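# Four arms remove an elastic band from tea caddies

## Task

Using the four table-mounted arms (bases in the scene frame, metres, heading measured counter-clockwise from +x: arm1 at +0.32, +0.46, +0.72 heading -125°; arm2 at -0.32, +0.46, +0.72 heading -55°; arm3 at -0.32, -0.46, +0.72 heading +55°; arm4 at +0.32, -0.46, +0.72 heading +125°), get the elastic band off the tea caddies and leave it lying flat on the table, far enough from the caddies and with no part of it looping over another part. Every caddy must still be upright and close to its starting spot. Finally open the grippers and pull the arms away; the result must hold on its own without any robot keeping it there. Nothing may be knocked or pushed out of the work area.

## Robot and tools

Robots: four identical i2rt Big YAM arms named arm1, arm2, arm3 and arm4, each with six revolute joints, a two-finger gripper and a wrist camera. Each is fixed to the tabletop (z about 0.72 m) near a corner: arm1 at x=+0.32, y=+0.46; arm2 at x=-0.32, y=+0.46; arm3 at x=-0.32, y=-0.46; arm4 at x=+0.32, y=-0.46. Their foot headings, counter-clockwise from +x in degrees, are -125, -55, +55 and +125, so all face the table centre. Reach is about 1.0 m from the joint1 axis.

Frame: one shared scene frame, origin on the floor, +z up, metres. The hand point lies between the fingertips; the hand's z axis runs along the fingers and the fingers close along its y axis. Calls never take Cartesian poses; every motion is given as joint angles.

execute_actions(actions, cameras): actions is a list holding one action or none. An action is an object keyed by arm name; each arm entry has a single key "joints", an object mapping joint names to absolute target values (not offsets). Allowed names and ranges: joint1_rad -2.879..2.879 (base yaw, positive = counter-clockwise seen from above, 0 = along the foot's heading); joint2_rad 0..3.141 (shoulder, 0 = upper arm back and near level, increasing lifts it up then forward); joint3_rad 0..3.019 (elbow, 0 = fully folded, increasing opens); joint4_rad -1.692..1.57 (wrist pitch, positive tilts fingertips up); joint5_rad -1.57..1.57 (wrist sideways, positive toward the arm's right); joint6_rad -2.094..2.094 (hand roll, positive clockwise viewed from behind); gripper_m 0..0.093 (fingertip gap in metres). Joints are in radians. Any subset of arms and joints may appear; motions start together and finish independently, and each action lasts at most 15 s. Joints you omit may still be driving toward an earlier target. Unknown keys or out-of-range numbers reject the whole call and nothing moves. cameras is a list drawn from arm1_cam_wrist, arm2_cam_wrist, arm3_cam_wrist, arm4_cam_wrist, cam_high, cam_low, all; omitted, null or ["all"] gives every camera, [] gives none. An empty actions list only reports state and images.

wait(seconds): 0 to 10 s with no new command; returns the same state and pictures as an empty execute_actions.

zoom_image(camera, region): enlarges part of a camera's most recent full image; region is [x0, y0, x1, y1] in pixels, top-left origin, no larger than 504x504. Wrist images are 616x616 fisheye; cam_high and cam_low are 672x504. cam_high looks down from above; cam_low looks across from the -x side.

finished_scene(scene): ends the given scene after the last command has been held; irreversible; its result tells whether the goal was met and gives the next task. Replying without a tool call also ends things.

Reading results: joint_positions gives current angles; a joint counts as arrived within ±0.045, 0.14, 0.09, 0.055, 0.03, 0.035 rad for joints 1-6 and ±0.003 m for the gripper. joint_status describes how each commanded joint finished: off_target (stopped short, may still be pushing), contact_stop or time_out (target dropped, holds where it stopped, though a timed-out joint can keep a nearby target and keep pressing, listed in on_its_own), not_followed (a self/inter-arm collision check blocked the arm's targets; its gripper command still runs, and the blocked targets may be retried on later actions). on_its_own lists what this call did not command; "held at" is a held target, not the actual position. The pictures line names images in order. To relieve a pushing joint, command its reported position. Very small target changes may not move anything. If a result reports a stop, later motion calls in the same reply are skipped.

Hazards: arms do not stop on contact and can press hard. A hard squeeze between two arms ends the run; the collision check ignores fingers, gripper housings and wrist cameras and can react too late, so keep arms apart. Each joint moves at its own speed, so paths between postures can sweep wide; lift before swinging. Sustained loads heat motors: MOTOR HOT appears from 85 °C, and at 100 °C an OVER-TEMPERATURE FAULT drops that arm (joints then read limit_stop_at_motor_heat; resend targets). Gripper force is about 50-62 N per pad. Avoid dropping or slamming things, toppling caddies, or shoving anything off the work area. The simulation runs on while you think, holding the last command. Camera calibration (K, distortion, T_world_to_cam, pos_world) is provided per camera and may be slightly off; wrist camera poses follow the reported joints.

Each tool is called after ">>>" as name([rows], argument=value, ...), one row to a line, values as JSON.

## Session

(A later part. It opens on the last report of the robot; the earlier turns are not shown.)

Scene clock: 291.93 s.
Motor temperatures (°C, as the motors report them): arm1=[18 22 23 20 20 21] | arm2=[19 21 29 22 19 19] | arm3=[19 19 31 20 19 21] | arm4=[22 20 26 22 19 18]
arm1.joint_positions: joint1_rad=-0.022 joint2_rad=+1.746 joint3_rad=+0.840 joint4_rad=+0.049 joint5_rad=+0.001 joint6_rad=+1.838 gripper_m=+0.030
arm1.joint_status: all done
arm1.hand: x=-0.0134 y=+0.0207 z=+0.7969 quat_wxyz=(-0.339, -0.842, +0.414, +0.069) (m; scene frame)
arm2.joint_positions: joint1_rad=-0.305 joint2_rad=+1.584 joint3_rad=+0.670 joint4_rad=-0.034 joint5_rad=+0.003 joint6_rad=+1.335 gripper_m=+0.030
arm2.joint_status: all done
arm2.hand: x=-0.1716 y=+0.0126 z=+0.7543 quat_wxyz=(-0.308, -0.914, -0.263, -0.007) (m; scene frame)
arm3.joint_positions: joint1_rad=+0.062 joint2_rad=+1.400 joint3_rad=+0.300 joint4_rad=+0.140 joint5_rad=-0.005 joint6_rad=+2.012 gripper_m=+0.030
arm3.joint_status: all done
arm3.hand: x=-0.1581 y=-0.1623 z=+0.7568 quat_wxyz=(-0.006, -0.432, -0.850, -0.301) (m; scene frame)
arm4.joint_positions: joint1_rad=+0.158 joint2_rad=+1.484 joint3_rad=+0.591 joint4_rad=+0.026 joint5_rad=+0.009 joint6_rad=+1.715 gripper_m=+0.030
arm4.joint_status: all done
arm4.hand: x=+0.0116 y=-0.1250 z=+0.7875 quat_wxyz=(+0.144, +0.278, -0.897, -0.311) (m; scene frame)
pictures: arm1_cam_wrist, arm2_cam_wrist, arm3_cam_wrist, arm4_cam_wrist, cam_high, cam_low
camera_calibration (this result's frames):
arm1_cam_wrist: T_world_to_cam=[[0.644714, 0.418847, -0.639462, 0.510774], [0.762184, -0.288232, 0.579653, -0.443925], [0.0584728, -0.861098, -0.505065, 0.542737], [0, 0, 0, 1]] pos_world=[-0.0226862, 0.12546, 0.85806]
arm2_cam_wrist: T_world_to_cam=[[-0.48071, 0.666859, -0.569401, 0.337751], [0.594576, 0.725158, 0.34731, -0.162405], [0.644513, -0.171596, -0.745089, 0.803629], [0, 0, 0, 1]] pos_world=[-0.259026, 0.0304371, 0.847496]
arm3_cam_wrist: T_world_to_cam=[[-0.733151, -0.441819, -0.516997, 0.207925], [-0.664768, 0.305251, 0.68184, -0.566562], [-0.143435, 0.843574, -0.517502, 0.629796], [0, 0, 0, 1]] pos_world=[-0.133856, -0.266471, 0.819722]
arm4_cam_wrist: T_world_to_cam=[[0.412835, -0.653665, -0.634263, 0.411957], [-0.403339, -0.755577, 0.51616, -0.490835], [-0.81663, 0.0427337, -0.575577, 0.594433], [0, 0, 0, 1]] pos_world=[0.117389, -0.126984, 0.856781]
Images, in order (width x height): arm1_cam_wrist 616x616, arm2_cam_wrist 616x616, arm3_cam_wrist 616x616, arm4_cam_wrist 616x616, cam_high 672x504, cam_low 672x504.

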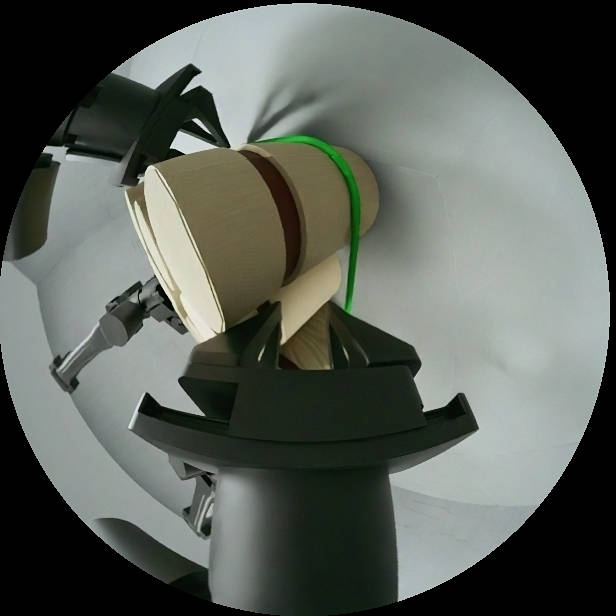

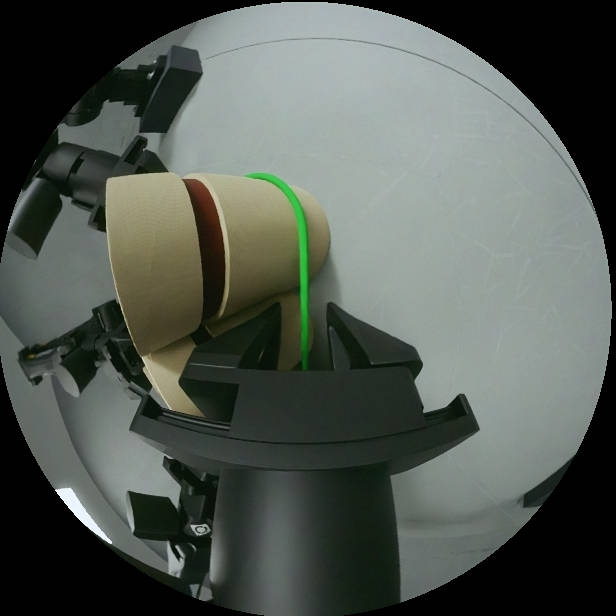

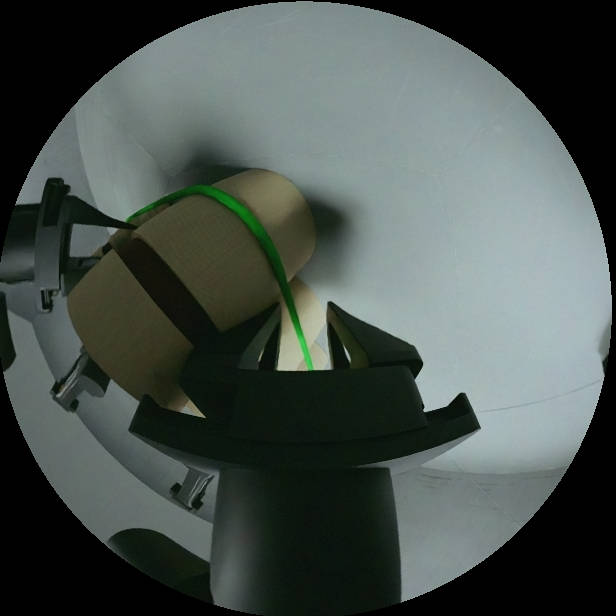

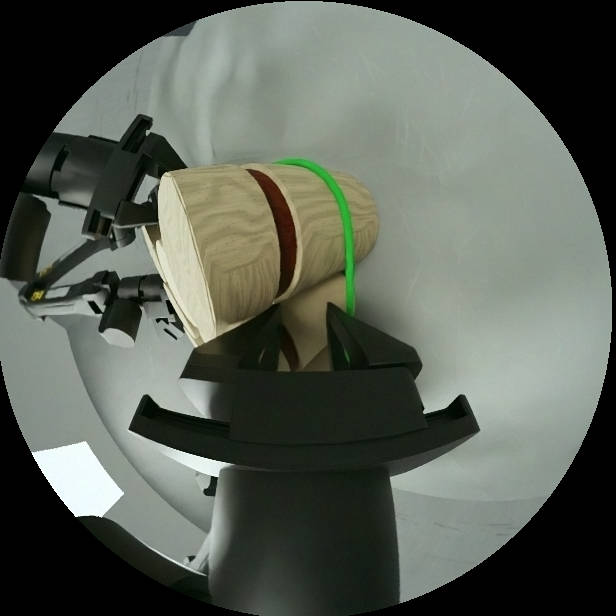

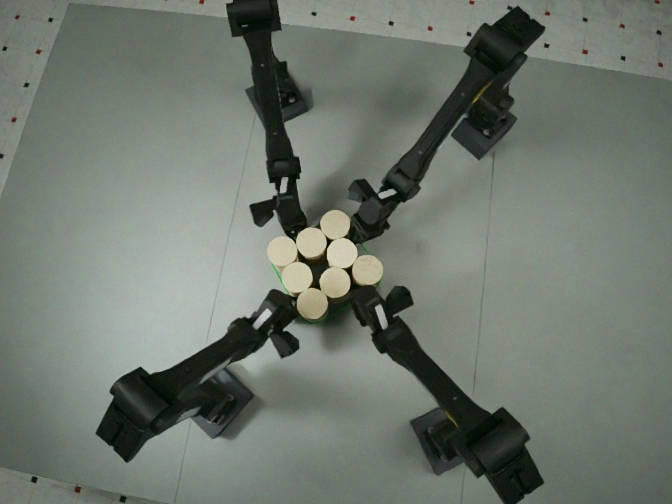

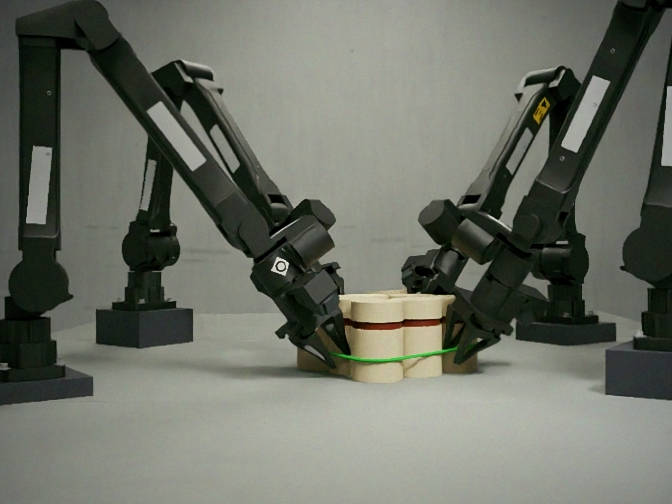

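>>> execute_actions([
  {"arm1":{"joints":{"joint2_rad":1.68,"joint3_rad":0.765,"joint4_rad":-0.04}},"arm2":{"joints":{"joint3_rad":0.69,"gripper_m":0}},"arm3":{"joints":{"joint3_rad":0.315,"gripper_m":0}},"arm4":{"joints":{"joint2_rad":1.39,"joint3_rad":0.54,"joint4_rad":-0.11}}},
])

Scene clock: 300.93 s.
Motor temperatures (°C, as the motors report them): arm1=[18 21 23 20 20 21] | arm2=[19 21 29 22 19 19] | arm3=[19 19 30 20 19 21] | arm4=[22 20 26 22 19 18]
arm1.joint_positions: joint1_rad=-0.022 joint2_rad=+1.682 joint3_rad=+0.753 joint4_rad=-0.038 joint5_rad=+0.001 joint6_rad=+1.837 gripper_m=+0.030
arm1.joint_status: all done
arm1.hand: x=+0.0179 y=+0.0622 z=+0.7831 quat_wxyz=(-0.288, -0.858, +0.421, +0.059) (m; scene frame)
arm2.joint_positions: joint1_rad=-0.305 joint2_rad=+1.584 joint3_rad=+0.670 joint4_rad=-0.034 joint5_rad=+0.002 joint6_rad=+1.335 gripper_m=+0.003
arm2.joint_status: all done
arm2.hand: x=-0.1716 y=+0.0126 z=+0.7543 quat_wxyz=(-0.308, -0.914, -0.263, -0.008) (m; scene frame)
arm3.joint_positions: joint1_rad=+0.062 joint2_rad=+1.400 joint3_rad=+0.300 joint4_rad=+0.151 joint5_rad=-0.002 joint6_rad=+2.012 gripper_m=+0.003
arm3.joint_status: all done
arm3.hand: x=-0.1565 y=-0.1607 z=+0.7584 quat_wxyz=(-0.008, -0.431, -0.849, -0.307) (m; scene frame)
arm4.joint_positions: joint1_rad=+0.158 joint2_rad=+1.393 joint3_rad=+0.531 joint4_rad=-0.100 joint5_rad=+0.002 joint6_rad=+1.715 gripper_m=+0.030
arm4.joint_status: all done
arm4.hand: x=+0.0407 y=-0.1581 z=+0.7825 quat_wxyz=(+0.127, +0.284, -0.911, -0.270) (m; scene frame)
pictures: arm1_cam_wrist, arm2_cam_wrist, arm3_cam_wrist, arm4_cam_wrist, cam_high, cam_low
camera_calibration (this result's frames):
arm1_cam_wrist: T_world_to_cam=[[0.684359, 0.471551, -0.55614, 0.395132], [0.723042, -0.340407, 0.60111, -0.460682], [0.0941405, -0.813488, -0.573912, 0.61998], [0, 0, 0, 1]] pos_world=[0.00431525, 0.161202, 0.852483]
arm2_cam_wrist: T_world_to_cam=[[-0.480693, 0.666808, -0.569475, 0.337826], [0.594313, 0.725256, 0.347557, -0.162689], [0.644769, -0.171378, -0.744918, 0.803504], [0, 0, 0, 1]] pos_world=[-0.258995, 0.0304289, 0.847472]
arm3_cam_wrist: T_world_to_cam=[[-0.729983, -0.43599, -0.526344, 0.219154], [-0.669439, 0.30089, 0.679203, -0.566522], [-0.137754, 0.848162, -0.511513, 0.626517], [0, 0, 0, 1]] pos_world=[-0.132968, -0.265378, 0.820605]
arm4_cam_wrist: T_world_to_cam=[[0.451713, -0.695658, -0.558583, 0.307726], [-0.432915, -0.718361, 0.544557, -0.516676], [-0.78009, -0.00416453, -0.625654, 0.647013], [0, 0, 0, 1]] pos_world=[0.142047, -0.154393, 0.858056]
Images, in order (width x height): arm1_cam_wrist 616x616, arm2_cam_wrist 616x616, arm3_cam_wrist 616x616, arm4_cam_wrist 616x616, cam_high 672x504, cam_low 672x504.

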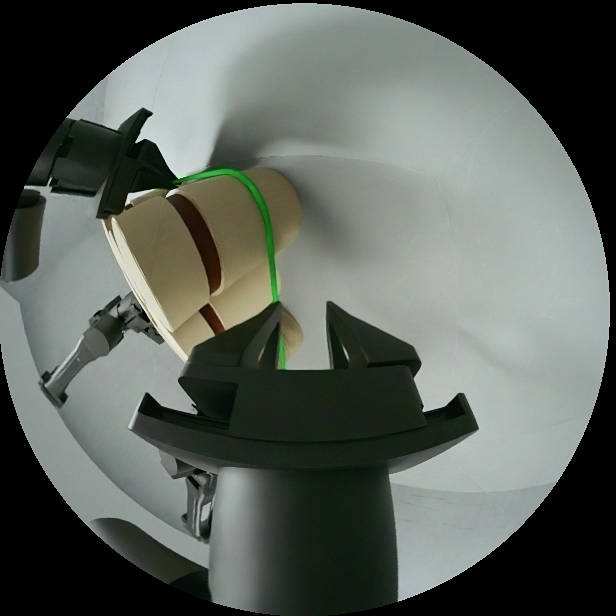

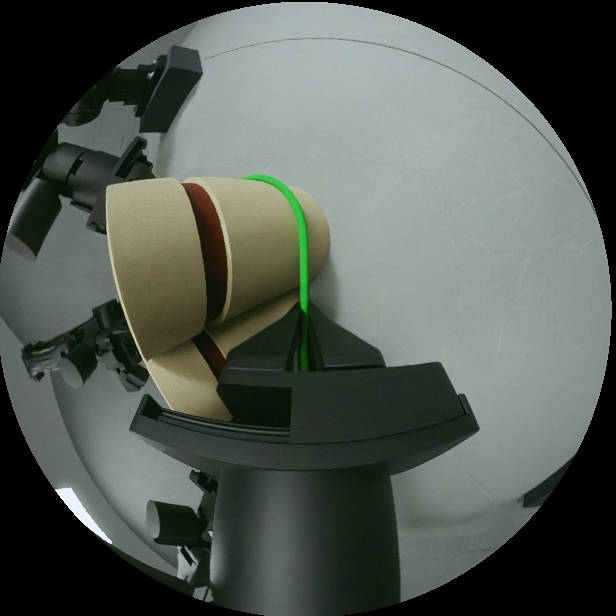

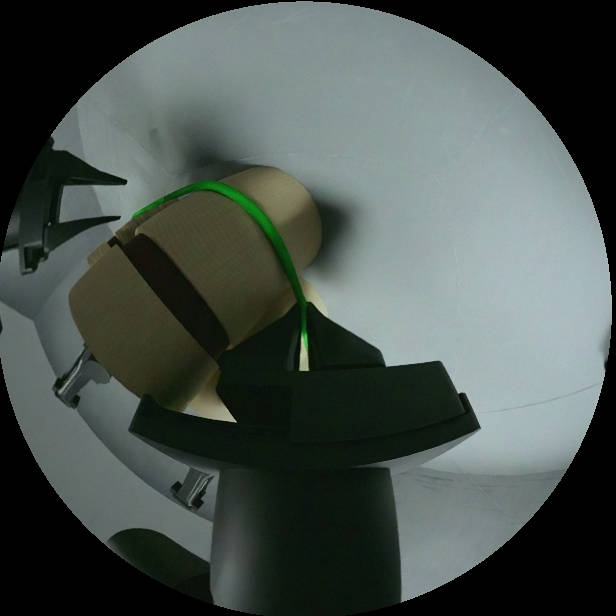

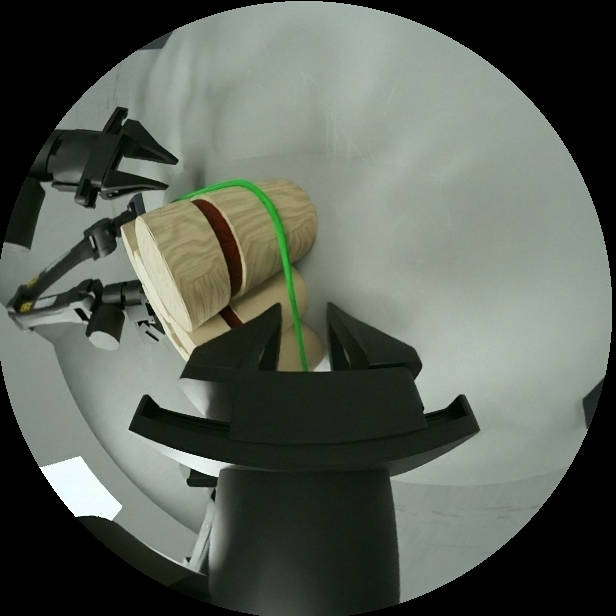

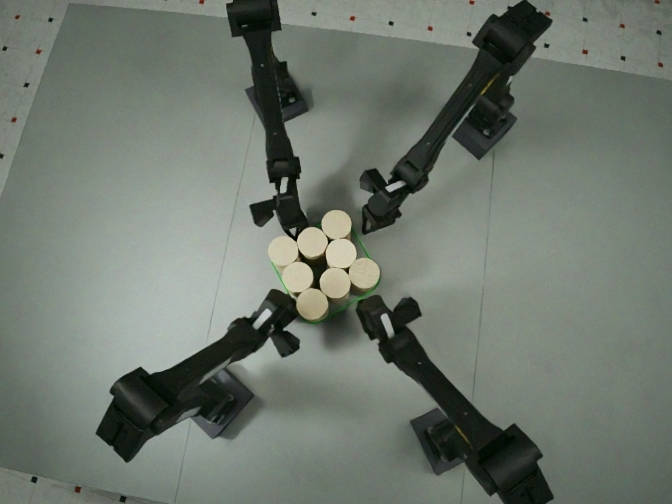

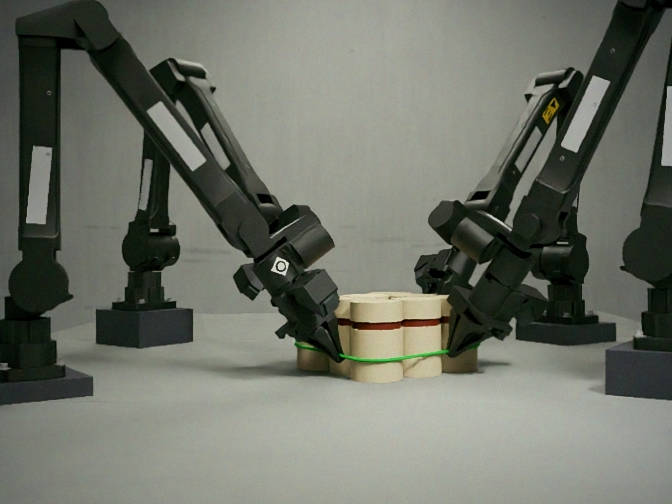

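>>> execute_actions([
  {"arm1":{"joints":{"joint3_rad":0.82,"gripper_m":0.045}},"arm4":{"joints":{"joint3_rad":0.592,"joint6_rad":1.8,"gripper_m":0.045}}},
], cameras=[])

>>> execute_actions([
  {"arm1":{"joints":{"joint2_rad":1.765}},"arm4":{"joints":{"joint2_rad":1.465}}},
], cameras=["arm1_cam_wrist","arm4_cam_wrist","cam_high"])

Scene clock: 326.07 s.
Motor temperatures (°C, as the motors report them): arm1=[18 22 23 20 20 21] | arm2=[19 21 28 22 19 19] | arm3=[19 19 28 20 19 21] | arm4=[22 20 25 22 19 18]
arm1.joint_positions: joint1_rad=-0.022 joint2_rad=+1.682 joint3_rad=+0.798 joint4_rad=-0.038 joint5_rad=+0.001 joint6_rad=+1.837 gripper_m=+0.045
arm1.joint_status: all done
arm1.hand: x=+0.0042 y=+0.0440 z=+0.8001 quat_wxyz=(-0.309, -0.852, +0.418, +0.063) (m; scene frame)
arm2.joint_positions: joint1_rad=-0.305 joint2_rad=+1.584 joint3_rad=+0.670 joint4_rad=-0.034 joint5_rad=+0.002 joint6_rad=+1.335 gripper_m=+0.003
arm2.joint_status: not commanded
arm2.hand: x=-0.1716 y=+0.0126 z=+0.7543 quat_wxyz=(-0.308, -0.914, -0.263, -0.008) (m; scene frame)
arm3.joint_positions: joint1_rad=+0.062 joint2_rad=+1.400 joint3_rad=+0.300 joint4_rad=+0.151 joint5_rad=-0.002 joint6_rad=+2.012 gripper_m=+0.003
arm3.joint_status: not commanded
arm3.hand: x=-0.1565 y=-0.1607 z=+0.7584 quat_wxyz=(-0.008, -0.431, -0.849, -0.307) (m; scene frame)
arm4.joint_positions: joint1_rad=+0.158 joint2_rad=+1.393 joint3_rad=+0.557 joint4_rad=-0.101 joint5_rad=+0.002 joint6_rad=+1.790 gripper_m=+0.045
arm4.joint_status: all done
arm4.hand: x=+0.0325 y=-0.1493 z=+0.7922 quat_wxyz=(+0.143, +0.248, -0.918, -0.275) (m; scene frame)
pictures: none
No camera images: the call's "cameras" was empty. Leave "cameras" out to get every camera's image.

Scene clock: 326.90 s.
Motor temperatures (°C, as the motors report them): arm1=[18 22 23 20 20 21] | arm2=[19 21 28 22 19 19] | arm3=[19 19 28 20 19 21] | arm4=[22 20 25 22 19 18]
arm1.joint_positions: joint1_rad=-0.022 joint2_rad=+1.754 joint3_rad=+0.798 joint4_rad=-0.038 joint5_rad=+0.001 joint6_rad=+1.837 gripper_m=+0.045
arm1.joint_status: all done
arm1.hand: x=+0.0102 y=+0.0522 z=+0.7646 quat_wxyz=(-0.275, -0.861, +0.423, +0.057) (m; scene frame)
arm2.joint_positions: joint1_rad=-0.305 joint2_rad=+1.584 joint3_rad=+0.670 joint4_rad=-0.034 joint5_rad=+0.002 joint6_rad=+1.335 gripper_m=+0.003
arm2.joint_status: not commanded
arm2.hand: x=-0.1716 y=+0.0126 z=+0.7543 quat_wxyz=(-0.308, -0.914, -0.263, -0.008) (m; scene frame)
arm3.joint_positions: joint1_rad=+0.062 joint2_rad=+1.400 joint3_rad=+0.300 joint4_rad=+0.151 joint5_rad=-0.002 joint6_rad=+2.012 gripper_m=+0.003
arm3.joint_status: not commanded
arm3.hand: x=-0.1565 y=-0.1607 z=+0.7584 quat_wxyz=(-0.008, -0.431, -0.849, -0.307) (m; scene frame)
arm4.joint_positions: joint1_rad=+0.158 joint2_rad=+1.467 joint3_rad=+0.558 joint4_rad=-0.101 joint5_rad=+0.002 joint6_rad=+1.791 gripper_m=+0.045
arm4.joint_status: all done
arm4.hand: x=+0.0377 y=-0.1548 z=+0.7637 quat_wxyz=(+0.127, +0.251, -0.928, -0.244) (m; scene frame)
pictures: arm1_cam_wrist, arm4_cam_wrist, cam_high
camera_calibration (this result's frames):
arm1_cam_wrist: T_world_to_cam=[[0.693109, 0.482887, -0.535181, 0.37816], [0.7134, -0.353184, 0.605246, -0.449807], [0.103248, -0.8013, -0.589287, 0.613005], [0, 0, 0, 1]] pos_world=[-0.00450555, 0.149727, 0.835864]
arm4_cam_wrist: T_world_to_cam=[[0.406655, -0.756876, -0.511635, 0.25723], [-0.477604, -0.653535, 0.587185, -0.526215], [-0.778798, 0.00557708, -0.62725, 0.635556], [0, 0, 0, 1]] pos_world=[0.139043, -0.152754, 0.839246]
Images, in order (width x height): arm1_cam_wrist 616x616, arm4_cam_wrist 616x616, cam_high 672x504.

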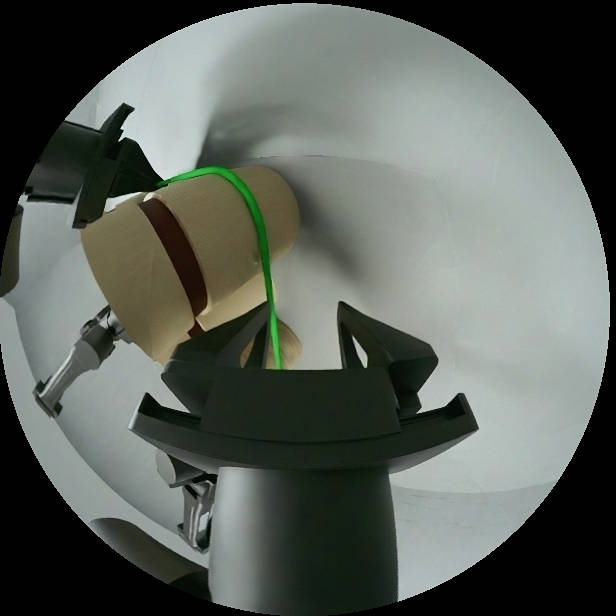

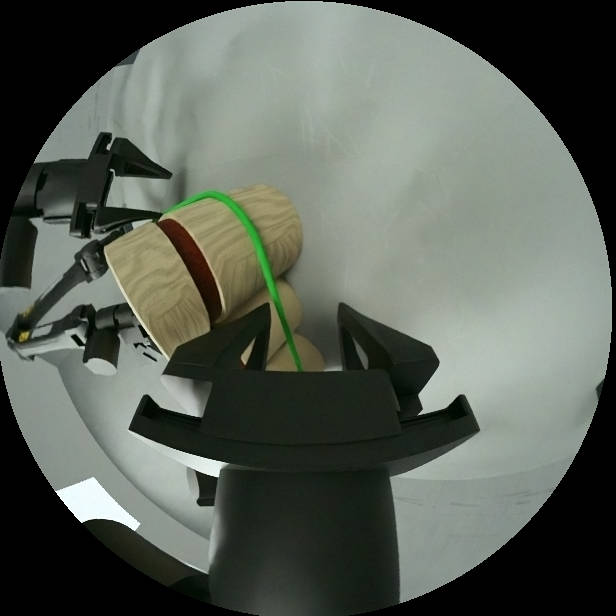

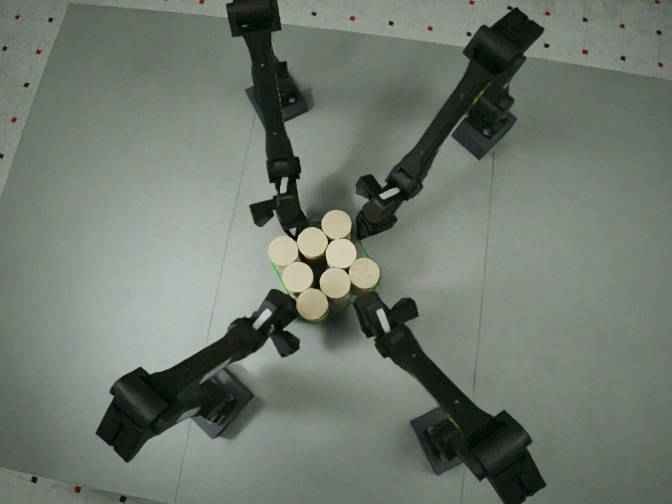

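>>> execute_actions([
  {"arm1":{"joints":{"joint3_rad":0.845,"joint4_rad":0.045,"gripper_m":0.04}},"arm4":{"joints":{"joint4_rad":0.02,"gripper_m":0.04}}},
], cameras=[])

>>> execute_actions([
  {"arm1":{"joints":{"joint2_rad":1.835}},"arm4":{"joints":{"joint2_rad":1.535}}},
], cameras=["arm1_cam_wrist","arm4_cam_wrist","cam_high"])

Scene clock: 338.33 s.
Motor temperatures (°C, as the motors report them): arm1=[18 22 23 20 20 21] | arm2=[19 21 28 22 19 19] | arm3=[19 19 28 20 19 21] | arm4=[22 20 26 22 19 18]
arm1.joint_positions: joint1_rad=-0.022 joint2_rad=+1.754 joint3_rad=+0.821 joint4_rad=+0.034 joint5_rad=+0.001 joint6_rad=+1.837 gripper_m=+0.040
arm1.joint_status: all done
arm1.hand: x=-0.0054 y=+0.0314 z=+0.7831 quat_wxyz=(-0.319, -0.849, +0.417, +0.065) (m; scene frame)
arm2.joint_positions: joint1_rad=-0.305 joint2_rad=+1.584 joint3_rad=+0.670 joint4_rad=-0.034 joint5_rad=+0.002 joint6_rad=+1.335 gripper_m=+0.003
arm2.joint_status: not commanded
arm2.hand: x=-0.1716 y=+0.0126 z=+0.7543 quat_wxyz=(-0.308, -0.914, -0.263, -0.008) (m; scene frame)
arm3.joint_positions: joint1_rad=+0.062 joint2_rad=+1.400 joint3_rad=+0.300 joint4_rad=+0.151 joint5_rad=-0.002 joint6_rad=+2.012 gripper_m=+0.003
arm3.joint_status: not commanded
arm3.hand: x=-0.1565 y=-0.1607 z=+0.7584 quat_wxyz=(-0.008, -0.431, -0.849, -0.307) (m; scene frame)
arm4.joint_positions: joint1_rad=+0.159 joint2_rad=+1.467 joint3_rad=+0.558 joint4_rad=-0.002 joint5_rad=+0.001 joint6_rad=+1.791 gripper_m=+0.040
arm4.joint_status: all done
arm4.hand: x=+0.0236 y=-0.1405 z=+0.7776 quat_wxyz=(+0.150, +0.247, -0.914, -0.286) (m; scene frame)
pictures: none
No camera images: the call's "cameras" was empty. Leave "cameras" out to get every camera's image.

Scene clock: 339.07 s.
Motor temperatures (°C, as the motors report them): arm1=[18 22 23 20 20 21] | arm2=[19 21 28 22 19 19] | arm3=[19 19 28 20 19 21] | arm4=[22 20 26 22 19 18]
arm1.joint_positions: joint1_rad=-0.022 joint2_rad=+1.822 joint3_rad=+0.823 joint4_rad=+0.036 joint5_rad=+0.001 joint6_rad=+1.837 gripper_m=+0.040
arm1.joint_status: all done
arm1.hand: x=+0.0001 y=+0.0391 z=+0.7493 quat_wxyz=(-0.290, -0.857, +0.421, +0.060) (m; scene frame)
arm2.joint_positions: joint1_rad=-0.305 joint2_rad=+1.584 joint3_rad=+0.670 joint4_rad=-0.034 joint5_rad=+0.002 joint6_rad=+1.335 gripper_m=+0.003
arm2.joint_status: not commanded
arm2.hand: x=-0.1716 y=+0.0126 z=+0.7543 quat_wxyz=(-0.308, -0.914, -0.263, -0.008) (m; scene frame)
arm3.joint_positions: joint1_rad=+0.062 joint2_rad=+1.400 joint3_rad=+0.300 joint4_rad=+0.151 joint5_rad=-0.002 joint6_rad=+2.012 gripper_m=+0.003
arm3.joint_status: not commanded
arm3.hand: x=-0.1565 y=-0.1607 z=+0.7584 quat_wxyz=(-0.008, -0.431, -0.849, -0.307) (m; scene frame)
arm4.joint_positions: joint1_rad=+0.159 joint2_rad=+1.535 joint3_rad=+0.560 joint4_rad=+0.003 joint5_rad=+0.001 joint6_rad=+1.791 gripper_m=+0.040
arm4.joint_status: all done
arm4.hand: x=+0.0283 y=-0.1456 z=+0.7507 quat_wxyz=(+0.136, +0.250, -0.923, -0.259) (m; scene frame)
pictures: arm1_cam_wrist, arm4_cam_wrist, cam_high
camera_calibration (this result's frames):
arm1_cam_wrist: T_world_to_cam=[[0.682934, 0.469703, -0.559446, 0.402001], [0.724573, -0.338378, 0.600412, -0.434936], [0.0927114, -0.815401, -0.571424, 0.581629], [0, 0, 0, 1]] pos_world=[-0.0133213, 0.138268, 0.818395]
arm4_cam_wrist: T_world_to_cam=[[0.393814, -0.74265, -0.541648, 0.286291], [-0.461097, -0.669371, 0.582522, -0.51636], [-0.795173, 0.0203467, -0.606041, 0.606737], [0, 0, 0, 1]] pos_world=[0.131624, -0.145368, 0.823567]
Images, in order (width x height): arm1_cam_wrist 616x616, arm4_cam_wrist 616x616, cam_high 672x504.

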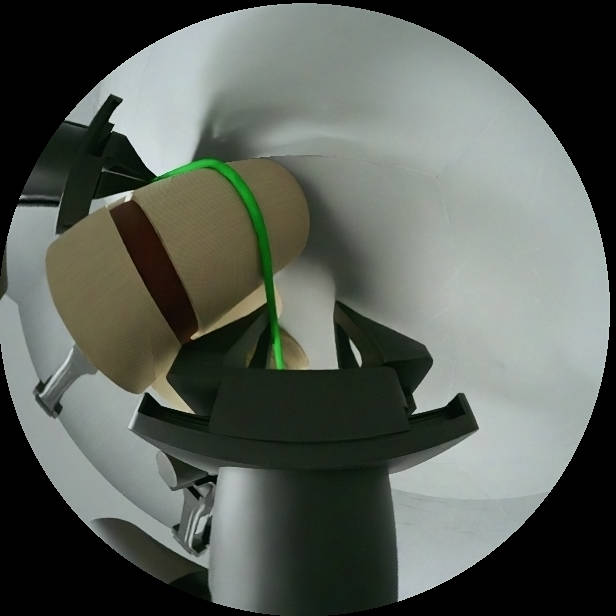

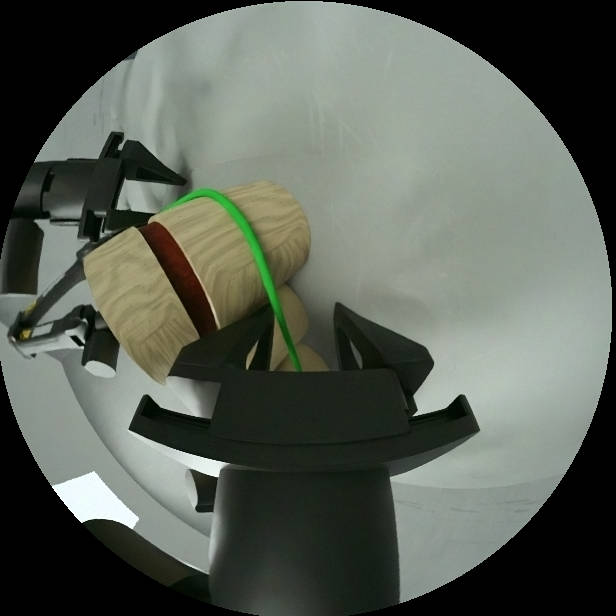

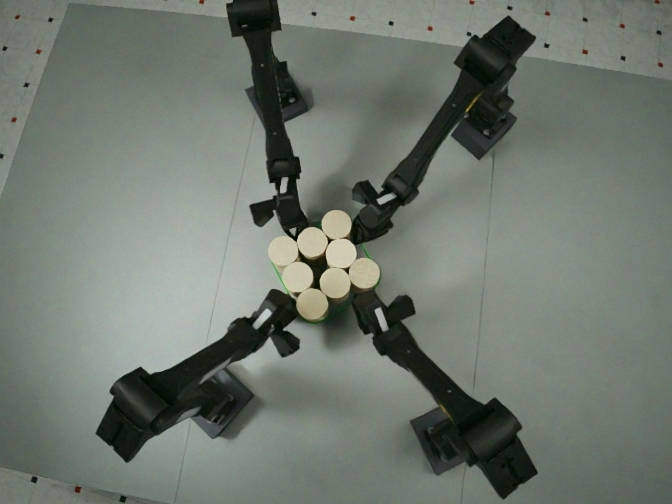

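Band appears in front of the inner fingertips. Centre a bit with q4, then close.

>>> execute_actions([
  {"arm1":{"joints":{"joint4_rad":0.095,"gripper_m":0.03}},"arm4":{"joints":{"joint4_rad":0.065,"gripper_m":0.03}}},
], cameras=[])

>>> execute_actions([
  {"arm1":{"joints":{"gripper_m":0}},"arm4":{"joints":{"gripper_m":0}}},
], cameras=["arm1_cam_wrist","arm4_cam_wrist","cam_high"])

Scene clock: 343.27 s.
Motor temperatures (°C, as the motors report them): arm1=[18 22 23 20 20 21] | arm2=[19 21 28 22 19 19] | arm3=[19 19 28 20 19 21] | arm4=[22 20 26 22 19 18]
arm1.joint_positions: joint1_rad=-0.022 joint2_rad=+1.822 joint3_rad=+0.823 joint4_rad=+0.083 joint5_rad=+0.001 joint6_rad=+1.837 gripper_m=+0.030
arm1.joint_status: all done
arm1.hand: x=-0.0055 y=+0.0316 z=+0.7560 quat_wxyz=(-0.312, -0.851, +0.418, +0.064) (m; scene frame)
arm2.joint_positions: joint1_rad=-0.305 joint2_rad=+1.584 joint3_rad=+0.670 joint4_rad=-0.034 joint5_rad=+0.002 joint6_rad=+1.335 gripper_m=+0.003
arm2.joint_status: not commanded
arm2.hand: x=-0.1716 y=+0.0126 z=+0.7543 quat_wxyz=(-0.308, -0.914, -0.263, -0.008) (m; scene frame)
arm3.joint_positions: joint1_rad=+0.062 joint2_rad=+1.400 joint3_rad=+0.300 joint4_rad=+0.151 joint5_rad=-0.002 joint6_rad=+2.012 gripper_m=+0.003
arm3.joint_status: not commanded
arm3.hand: x=-0.1565 y=-0.1607 z=+0.7584 quat_wxyz=(-0.008, -0.431, -0.849, -0.307) (m; scene frame)
arm4.joint_positions: joint1_rad=+0.159 joint2_rad=+1.535 joint3_rad=+0.560 joint4_rad=+0.046 joint5_rad=+0.001 joint6_rad=+1.791 gripper_m=+0.030
arm4.joint_status: all done
arm4.hand: x=+0.0224 y=-0.1393 z=+0.7568 quat_wxyz=(+0.146, +0.248, -0.917, -0.278) (m; scene frame)
pictures: none
No camera images: the call's "cameras" was empty. Leave "cameras" out to get every camera's image.

Scene clock: 343.80 s.
Motor temperatures (°C, as the motors report them): arm1=[18 22 23 20 20 21] | arm2=[19 21 28 22 19 19] | arm3=[19 19 28 20 19 21] | arm4=[22 20 26 22 19 18]
arm1.joint_positions: joint1_rad=-0.022 joint2_rad=+1.822 joint3_rad=+0.823 joint4_rad=+0.084 joint5_rad=+0.001 joint6_rad=+1.837 gripper_m=+0.003
arm1.joint_status: gripper_m off_target (ended at +0.003, target +0.000)
arm1.hand: x=-0.0057 y=+0.0314 z=+0.7562 quat_wxyz=(-0.312, -0.851, +0.418, +0.064) (m; scene frame)
arm2.joint_positions: joint1_rad=-0.305 joint2_rad=+1.584 joint3_rad=+0.670 joint4_rad=-0.034 joint5_rad=+0.002 joint6_rad=+1.335 gripper_m=+0.003
arm2.joint_status: not commanded
arm2.hand: x=-0.1716 y=+0.0126 z=+0.7543 quat_wxyz=(-0.308, -0.914, -0.263, -0.008) (m; scene frame)
arm3.joint_positions: joint1_rad=+0.062 joint2_rad=+1.400 joint3_rad=+0.300 joint4_rad=+0.151 joint5_rad=-0.002 joint6_rad=+2.012 gripper_m=+0.003
arm3.joint_status: not commanded
arm3.hand: x=-0.1565 y=-0.1607 z=+0.7584 quat_wxyz=(-0.008, -0.431, -0.849, -0.307) (m; scene frame)
arm4.joint_positions: joint1_rad=+0.159 joint2_rad=+1.535 joint3_rad=+0.560 joint4_rad=+0.046 joint5_rad=+0.001 joint6_rad=+1.791 gripper_m=+0.003
arm4.joint_status: all done
arm4.hand: x=+0.0224 y=-0.1393 z=+0.7568 quat_wxyz=(+0.146, +0.248, -0.917, -0.278) (m; scene frame)
pictures: arm1_cam_wrist, arm4_cam_wrist, cam_high
camera_calibration (this result's frames):
arm1_cam_wrist: T_world_to_cam=[[0.66602, 0.447754, -0.596602, 0.442087], [0.74197, -0.315311, 0.591659, -0.431512], [0.0768025, -0.836717, -0.542224, 0.558349], [0, 0, 0, 1]] pos_world=[-0.0171524, 0.133172, 0.821808]
arm4_cam_wrist: T_world_to_cam=[[0.377419, -0.724999, -0.576135, 0.325558], [-0.444092, -0.687641, 0.574397, -0.51518], [-0.812612, 0.0390684, -0.581495, 0.590047], [0, 0, 0, 1]] pos_world=[0.12782, -0.141282, 0.826592]
Images, in order (width x height): arm1_cam_wrist 616x616, arm4_cam_wrist 616x616, cam_high 672x504.

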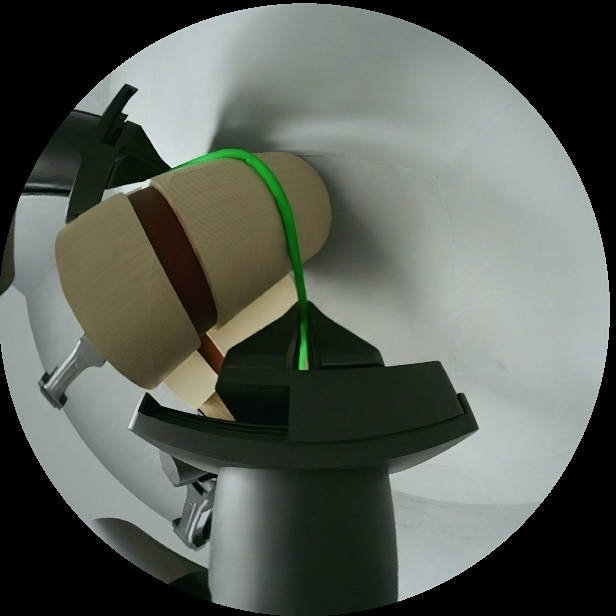

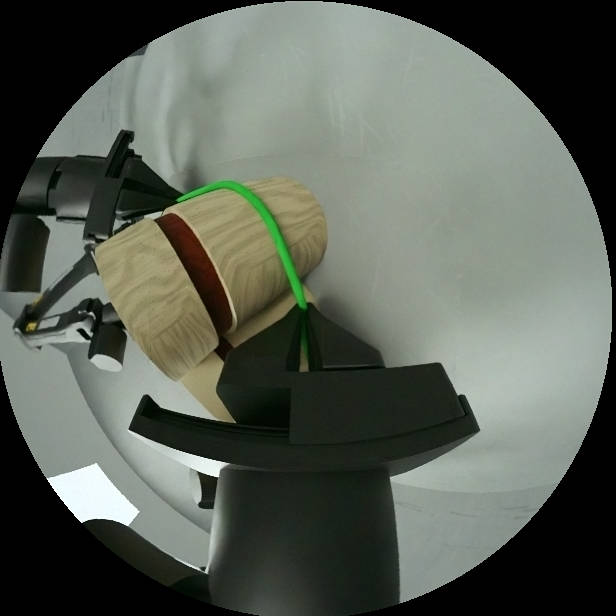

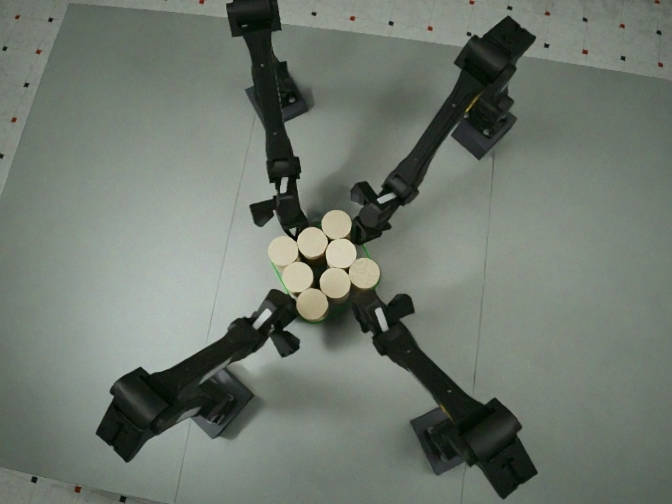

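>>> execute_actions([
  {"arm1":{"joints":{"joint2_rad":1.722,"joint3_rad":0.769,"joint4_rad":0.015}},"arm2":{"joints":{"joint2_rad":1.466,"joint3_rad":0.61,"joint4_rad":-0.09}},"arm3":{"joints":{"joint2_rad":1.25,"joint3_rad":0.252,"joint4_rad":0.05}},"arm4":{"joints":{"joint2_rad":1.426,"joint3_rad":0.527,"joint4_rad":-0.045}}},
], cameras=["cam_high","cam_low"])

Scene clock: 371.73 s.
Motor temperatures (°C, as the motors report them): arm1=[18 22 23 20 20 21] | arm2=[19 21 28 22 19 19] | arm3=[19 19 28 20 19 21] | arm4=[22 20 26 22 19 18]
arm1.joint_positions: joint1_rad=-0.021 joint2_rad=+1.717 joint3_rad=+0.775 joint4_rad=+0.028 joint5_rad=+0.000 joint6_rad=+1.837 gripper_m=+0.003
arm1.joint_status: all done
arm1.hand: x=+0.0071 y=+0.0463 z=+0.7832 quat_wxyz=(-0.312, -0.851, +0.417, +0.063) (m; scene frame)
arm2.joint_positions: joint1_rad=-0.305 joint2_rad=+1.468 joint3_rad=+0.623 joint4_rad=-0.075 joint5_rad=+0.004 joint6_rad=+1.335 gripper_m=+0.003
arm2.joint_status: all done
arm2.hand: x=-0.1774 y=+0.0300 z=+0.7812 quat_wxyz=(-0.321, -0.910, -0.262, -0.007) (m; scene frame)
arm3.joint_positions: joint1_rad=+0.062 joint2_rad=+1.250 joint3_rad=+0.259 joint4_rad=+0.070 joint5_rad=-0.004 joint6_rad=+2.012 gripper_m=+0.003
arm3.joint_status: all done
arm3.hand: x=-0.1645 y=-0.1746 z=+0.7793 quat_wxyz=(-0.007, -0.429, -0.845, -0.320) (m; scene frame)
arm4.joint_positions: joint1_rad=+0.159 joint2_rad=+1.426 joint3_rad=+0.531 joint4_rad=-0.029 joint5_rad=+0.001 joint6_rad=+1.791 gripper_m=+0.003
arm4.joint_status: all done
arm4.hand: x=+0.0335 y=-0.1511 z=+0.7794 quat_wxyz=(+0.146, +0.248, -0.916, -0.280) (m; scene frame)
pictures: cam_high, cam_low
Images, in order (width x height): cam_high 672x504, cam_low 672x504.

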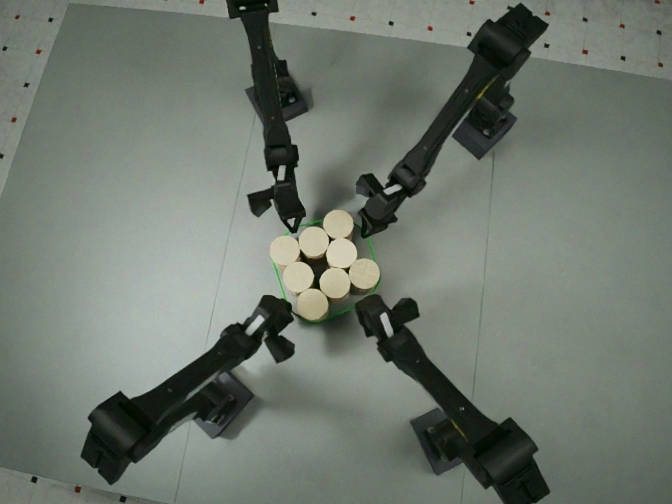

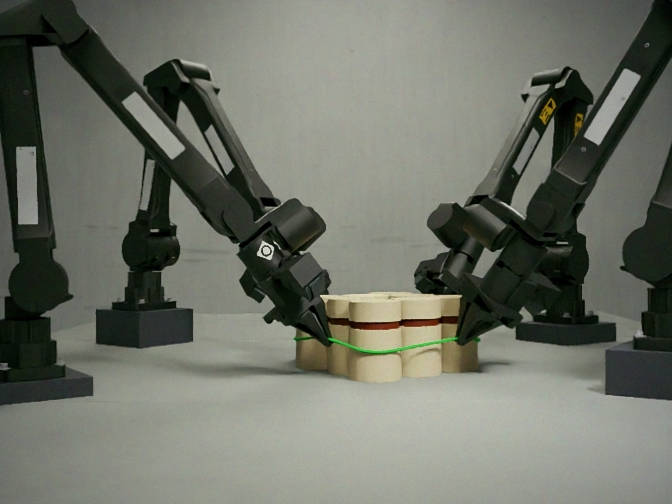

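>>> execute_actions([
  {"arm1":{"joints":{"joint3_rad":0.725,"joint4_rad":-0.04}},"arm2":{"joints":{"joint1_rad":-0.36,"joint4_rad":-0.13}},"arm3":{"joints":{"joint3_rad":0.205,"joint4_rad":0.0}},"arm4":{"joints":{"joint3_rad":0.50,"joint4_rad":-0.07}}},
], cameras=[])

>>> execute_actions([
  {"arm1":{"joints":{"joint1_rad":-0.21}},"arm2":{"joints":{"joint1_rad":-0.53}},"arm3":{"joints":{"joint1_rad":-0.21}},"arm4":{"joints":{"joint1_rad":-0.075}}},
], cameras=["cam_high","cam_low"])

Scene clock: 381.30 s.
Motor temperatures (°C, as the motors report them): arm1=[18 22 23 20 20 21] | arm2=[19 21 27 22 19 19] | arm3=[19 19 27 20 19 21] | arm4=[22 20 26 22 19 18]
arm1.joint_positions: joint1_rad=-0.020 joint2_rad=+1.717 joint3_rad=+0.744 joint4_rad=-0.014 joint5_rad=-0.001 joint6_rad=+1.837 gripper_m=+0.003
arm1.joint_status: all done
arm1.hand: x=+0.0220 y=+0.0654 z=+0.7664 quat_wxyz=(-0.279, -0.861, +0.421, +0.056) (m; scene frame)
arm2.joint_positions: joint1_rad=-0.347 joint2_rad=+1.468 joint3_rad=+0.623 joint4_rad=-0.111 joint5_rad=-0.007 joint6_rad=+1.334 gripper_m=+0.003
arm2.joint_status: all done
arm2.hand: x=-0.1953 y=+0.0317 z=+0.7762 quat_wxyz=(-0.304, -0.920, -0.246, -0.006) (m; scene frame)
arm3.joint_positions: joint1_rad=+0.062 joint2_rad=+1.250 joint3_rad=+0.225 joint4_rad=+0.031 joint5_rad=-0.004 joint6_rad=+2.012 gripper_m=+0.003
arm3.joint_status: all done
arm3.hand: x=-0.1767 y=-0.1971 z=+0.7620 quat_wxyz=(-0.006, -0.434, -0.855, -0.285) (m; scene frame)
arm4.joint_positions: joint1_rad=+0.159 joint2_rad=+1.426 joint3_rad=+0.510 joint4_rad=-0.048 joint5_rad=+0.003 joint6_rad=+1.791 gripper_m=+0.003
arm4.joint_status: all done
arm4.hand: x=+0.0431 y=-0.1611 z=+0.7691 quat_wxyz=(+0.137, +0.249, -0.922, -0.264) (m; scene frame)
pictures: none
No camera images: the call's "cameras" was empty. Leave "cameras" out to get every camera's image.

Scene clock: 382.27 s.
Motor temperatures (°C, as the motors report them): arm1=[18 22 23 20 20 21] | arm2=[19 21 27 22 19 19] | arm3=[19 19 27 20 19 21] | arm4=[22 20 25 22 19 18]
arm1.joint_positions: joint1_rad=-0.176 joint2_rad=+1.716 joint3_rad=+0.751 joint4_rad=-0.014 joint5_rad=-0.022 joint6_rad=+1.830 gripper_m=+0.003
arm1.joint_status: all done
arm1.hand: x=-0.0360 y=+0.1115 z=+0.7697 quat_wxyz=(-0.280, -0.828, +0.481, +0.071) (m; scene frame)
arm2.joint_positions: joint1_rad=-0.489 joint2_rad=+1.468 joint3_rad=+0.623 joint4_rad=-0.111 joint5_rad=-0.034 joint6_rad=+1.325 gripper_m=+0.003
arm2.joint_status: all done
arm2.hand: x=-0.2528 y=+0.0190 z=+0.7769 quat_wxyz=(-0.305, -0.933, -0.188, +0.005) (m; scene frame)
arm3.joint_positions: joint1_rad=-0.167 joint2_rad=+1.246 joint3_rad=+0.245 joint4_rad=+0.032 joint5_rad=-0.030 joint6_rad=+2.012 gripper_m=+0.003
arm3.joint_status: all done
arm3.hand: x=-0.1165 y=-0.2252 z=+0.7701 quat_wxyz=(-0.028, -0.524, -0.798, -0.296) (m; scene frame)
arm4.joint_positions: joint1_rad=-0.038 joint2_rad=+1.426 joint3_rad=+0.520 joint4_rad=-0.042 joint5_rad=-0.026 joint6_rad=+1.791 gripper_m=+0.003
arm4.joint_status: all done
arm4.hand: x=+0.0995 y=-0.1102 z=+0.7736 quat_wxyz=(+0.126, +0.162, -0.939, -0.278) (m; scene frame)
pictures: cam_high, cam_low
Images, in order (width x height): cam_high 672x504, cam_low 672x504.

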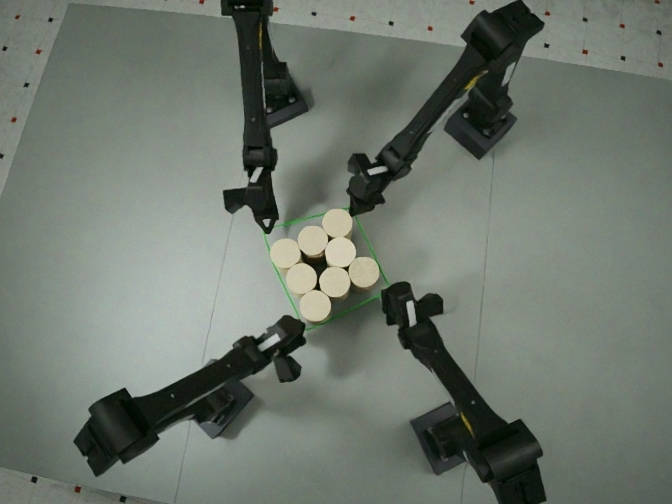

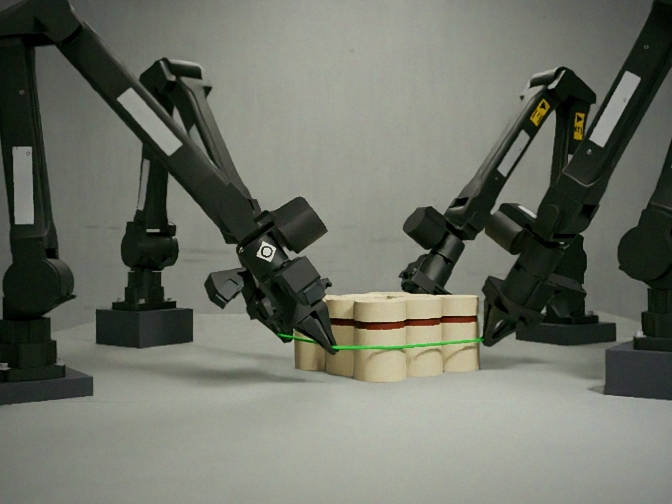

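>>> execute_actions([
  {"arm1":{"joints":{"joint1_rad":-0.26,"joint5_rad":0.04}},"arm2":{"joints":{"joint1_rad":-0.58,"joint5_rad":0.04,"joint4_rad":-0.03}},"arm3":{"joints":{"joint1_rad":-0.29,"joint5_rad":0.04,"joint3_rad":0.19}},"arm4":{"joints":{"joint1_rad":-0.14,"joint5_rad":0.04}}},
], cameras=["cam_high","cam_low"])

>>> zoom_image(camera="cam_high", region=[230, 170, 430, 360])

Scene clock: 392.23 s.
Motor temperatures (°C, as the motors report them): arm1=[18 22 22 20 21 21] | arm2=[19 21 26 21 21 19] | arm3=[19 19 26 19 21 21] | arm4=[22 20 25 22 20 18]
arm1.joint_positions: joint1_rad=-0.196 joint2_rad=+1.714 joint3_rad=+0.751 joint4_rad=-0.014 joint5_rad=+0.006 joint6_rad=+1.825 gripper_m=+0.003
arm1.joint_status: joint1_rad time_out (moved -0.020 of -0.084); joint5_rad time_out (moved +0.028 of +0.062)
arm1.on_its_own: joint1_rad reads -0.196 and still pushes toward -0.260 since a time_out; joint5_rad reads +0.006 and still pushes toward +0.040 since a time_out
arm1.hand: x=-0.0465 y=+0.1220 z=+0.7707 quat_wxyz=(-0.276, -0.822, +0.491, +0.087) (m; scene frame)
arm2.joint_positions: joint1_rad=-0.504 joint2_rad=+1.468 joint3_rad=+0.623 joint4_rad=-0.018 joint5_rad=-0.011 joint6_rad=+1.322 gripper_m=+0.003
arm2.joint_status: joint1_rad time_out (moved -0.016 of -0.091); joint5_rad time_out (moved +0.023 of +0.074); the others done
arm2.on_its_own: joint1_rad reads -0.504 and still pushes toward -0.580 since a time_out; joint5_rad reads -0.011 and still pushes toward +0.040 since a time_out
arm2.hand: x=-0.2613 y=-0.0003 z=+0.7910 quat_wxyz=(-0.348, -0.920, -0.177, +0.021) (m; scene frame)
arm3.joint_positions: joint1_rad=-0.236 joint2_rad=+1.242 joint3_rad=+0.243 joint4_rad=+0.039 joint5_rad=-0.002 joint6_rad=+2.012 gripper_m=+0.003
arm3.joint_status: joint1_rad time_out (moved -0.069 of -0.123); joint5_rad time_out (moved +0.027 of +0.070); the others done
arm3.on_its_own: joint1_rad reads -0.236 and still pushes toward -0.290 since a time_out; joint5_rad reads -0.002 and still pushes toward +0.040 since a time_out
arm3.hand: x=-0.0969 y=-0.2425 z=+0.7714 quat_wxyz=(-0.052, -0.554, -0.776, -0.296) (m; scene frame)
arm4.joint_positions: joint1_rad=-0.081 joint2_rad=+1.426 joint3_rad=+0.520 joint4_rad=-0.042 joint5_rad=-0.002 joint6_rad=+1.791 gripper_m=+0.003
arm4.joint_status: joint1_rad time_out (moved -0.043 of -0.102); joint5_rad time_out (moved +0.024 of +0.066)
arm4.on_its_own: joint1_rad reads -0.081 and still pushes toward -0.140 since a time_out; joint5_rad reads -0.002 and still pushes toward +0.040 since a time_out
arm4.hand: x=+0.1186 y=-0.0989 z=+0.7736 quat_wxyz=(+0.109, +0.138, -0.942, -0.285) (m; scene frame)
pictures: cam_high, cam_low
Images, in order (width x height): cam_high 672x504, cam_low 672x504.

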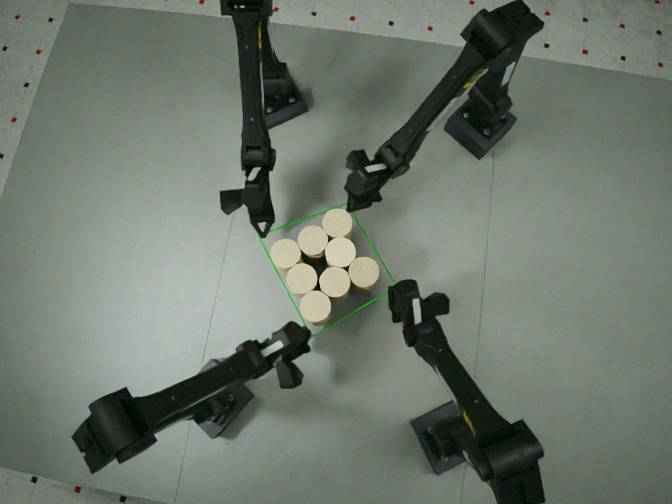

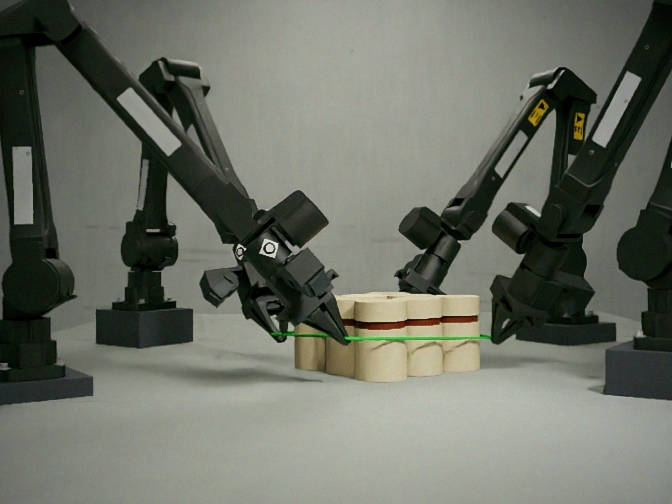

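Region (230, 170, 430, 360) of cam_high's 672x504 image, scaled by 2.520, with more detail than that image has; it fills the top 479 rows of this view, and the rest is white.

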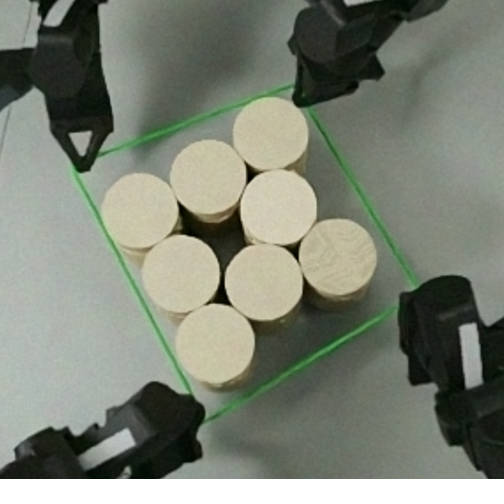

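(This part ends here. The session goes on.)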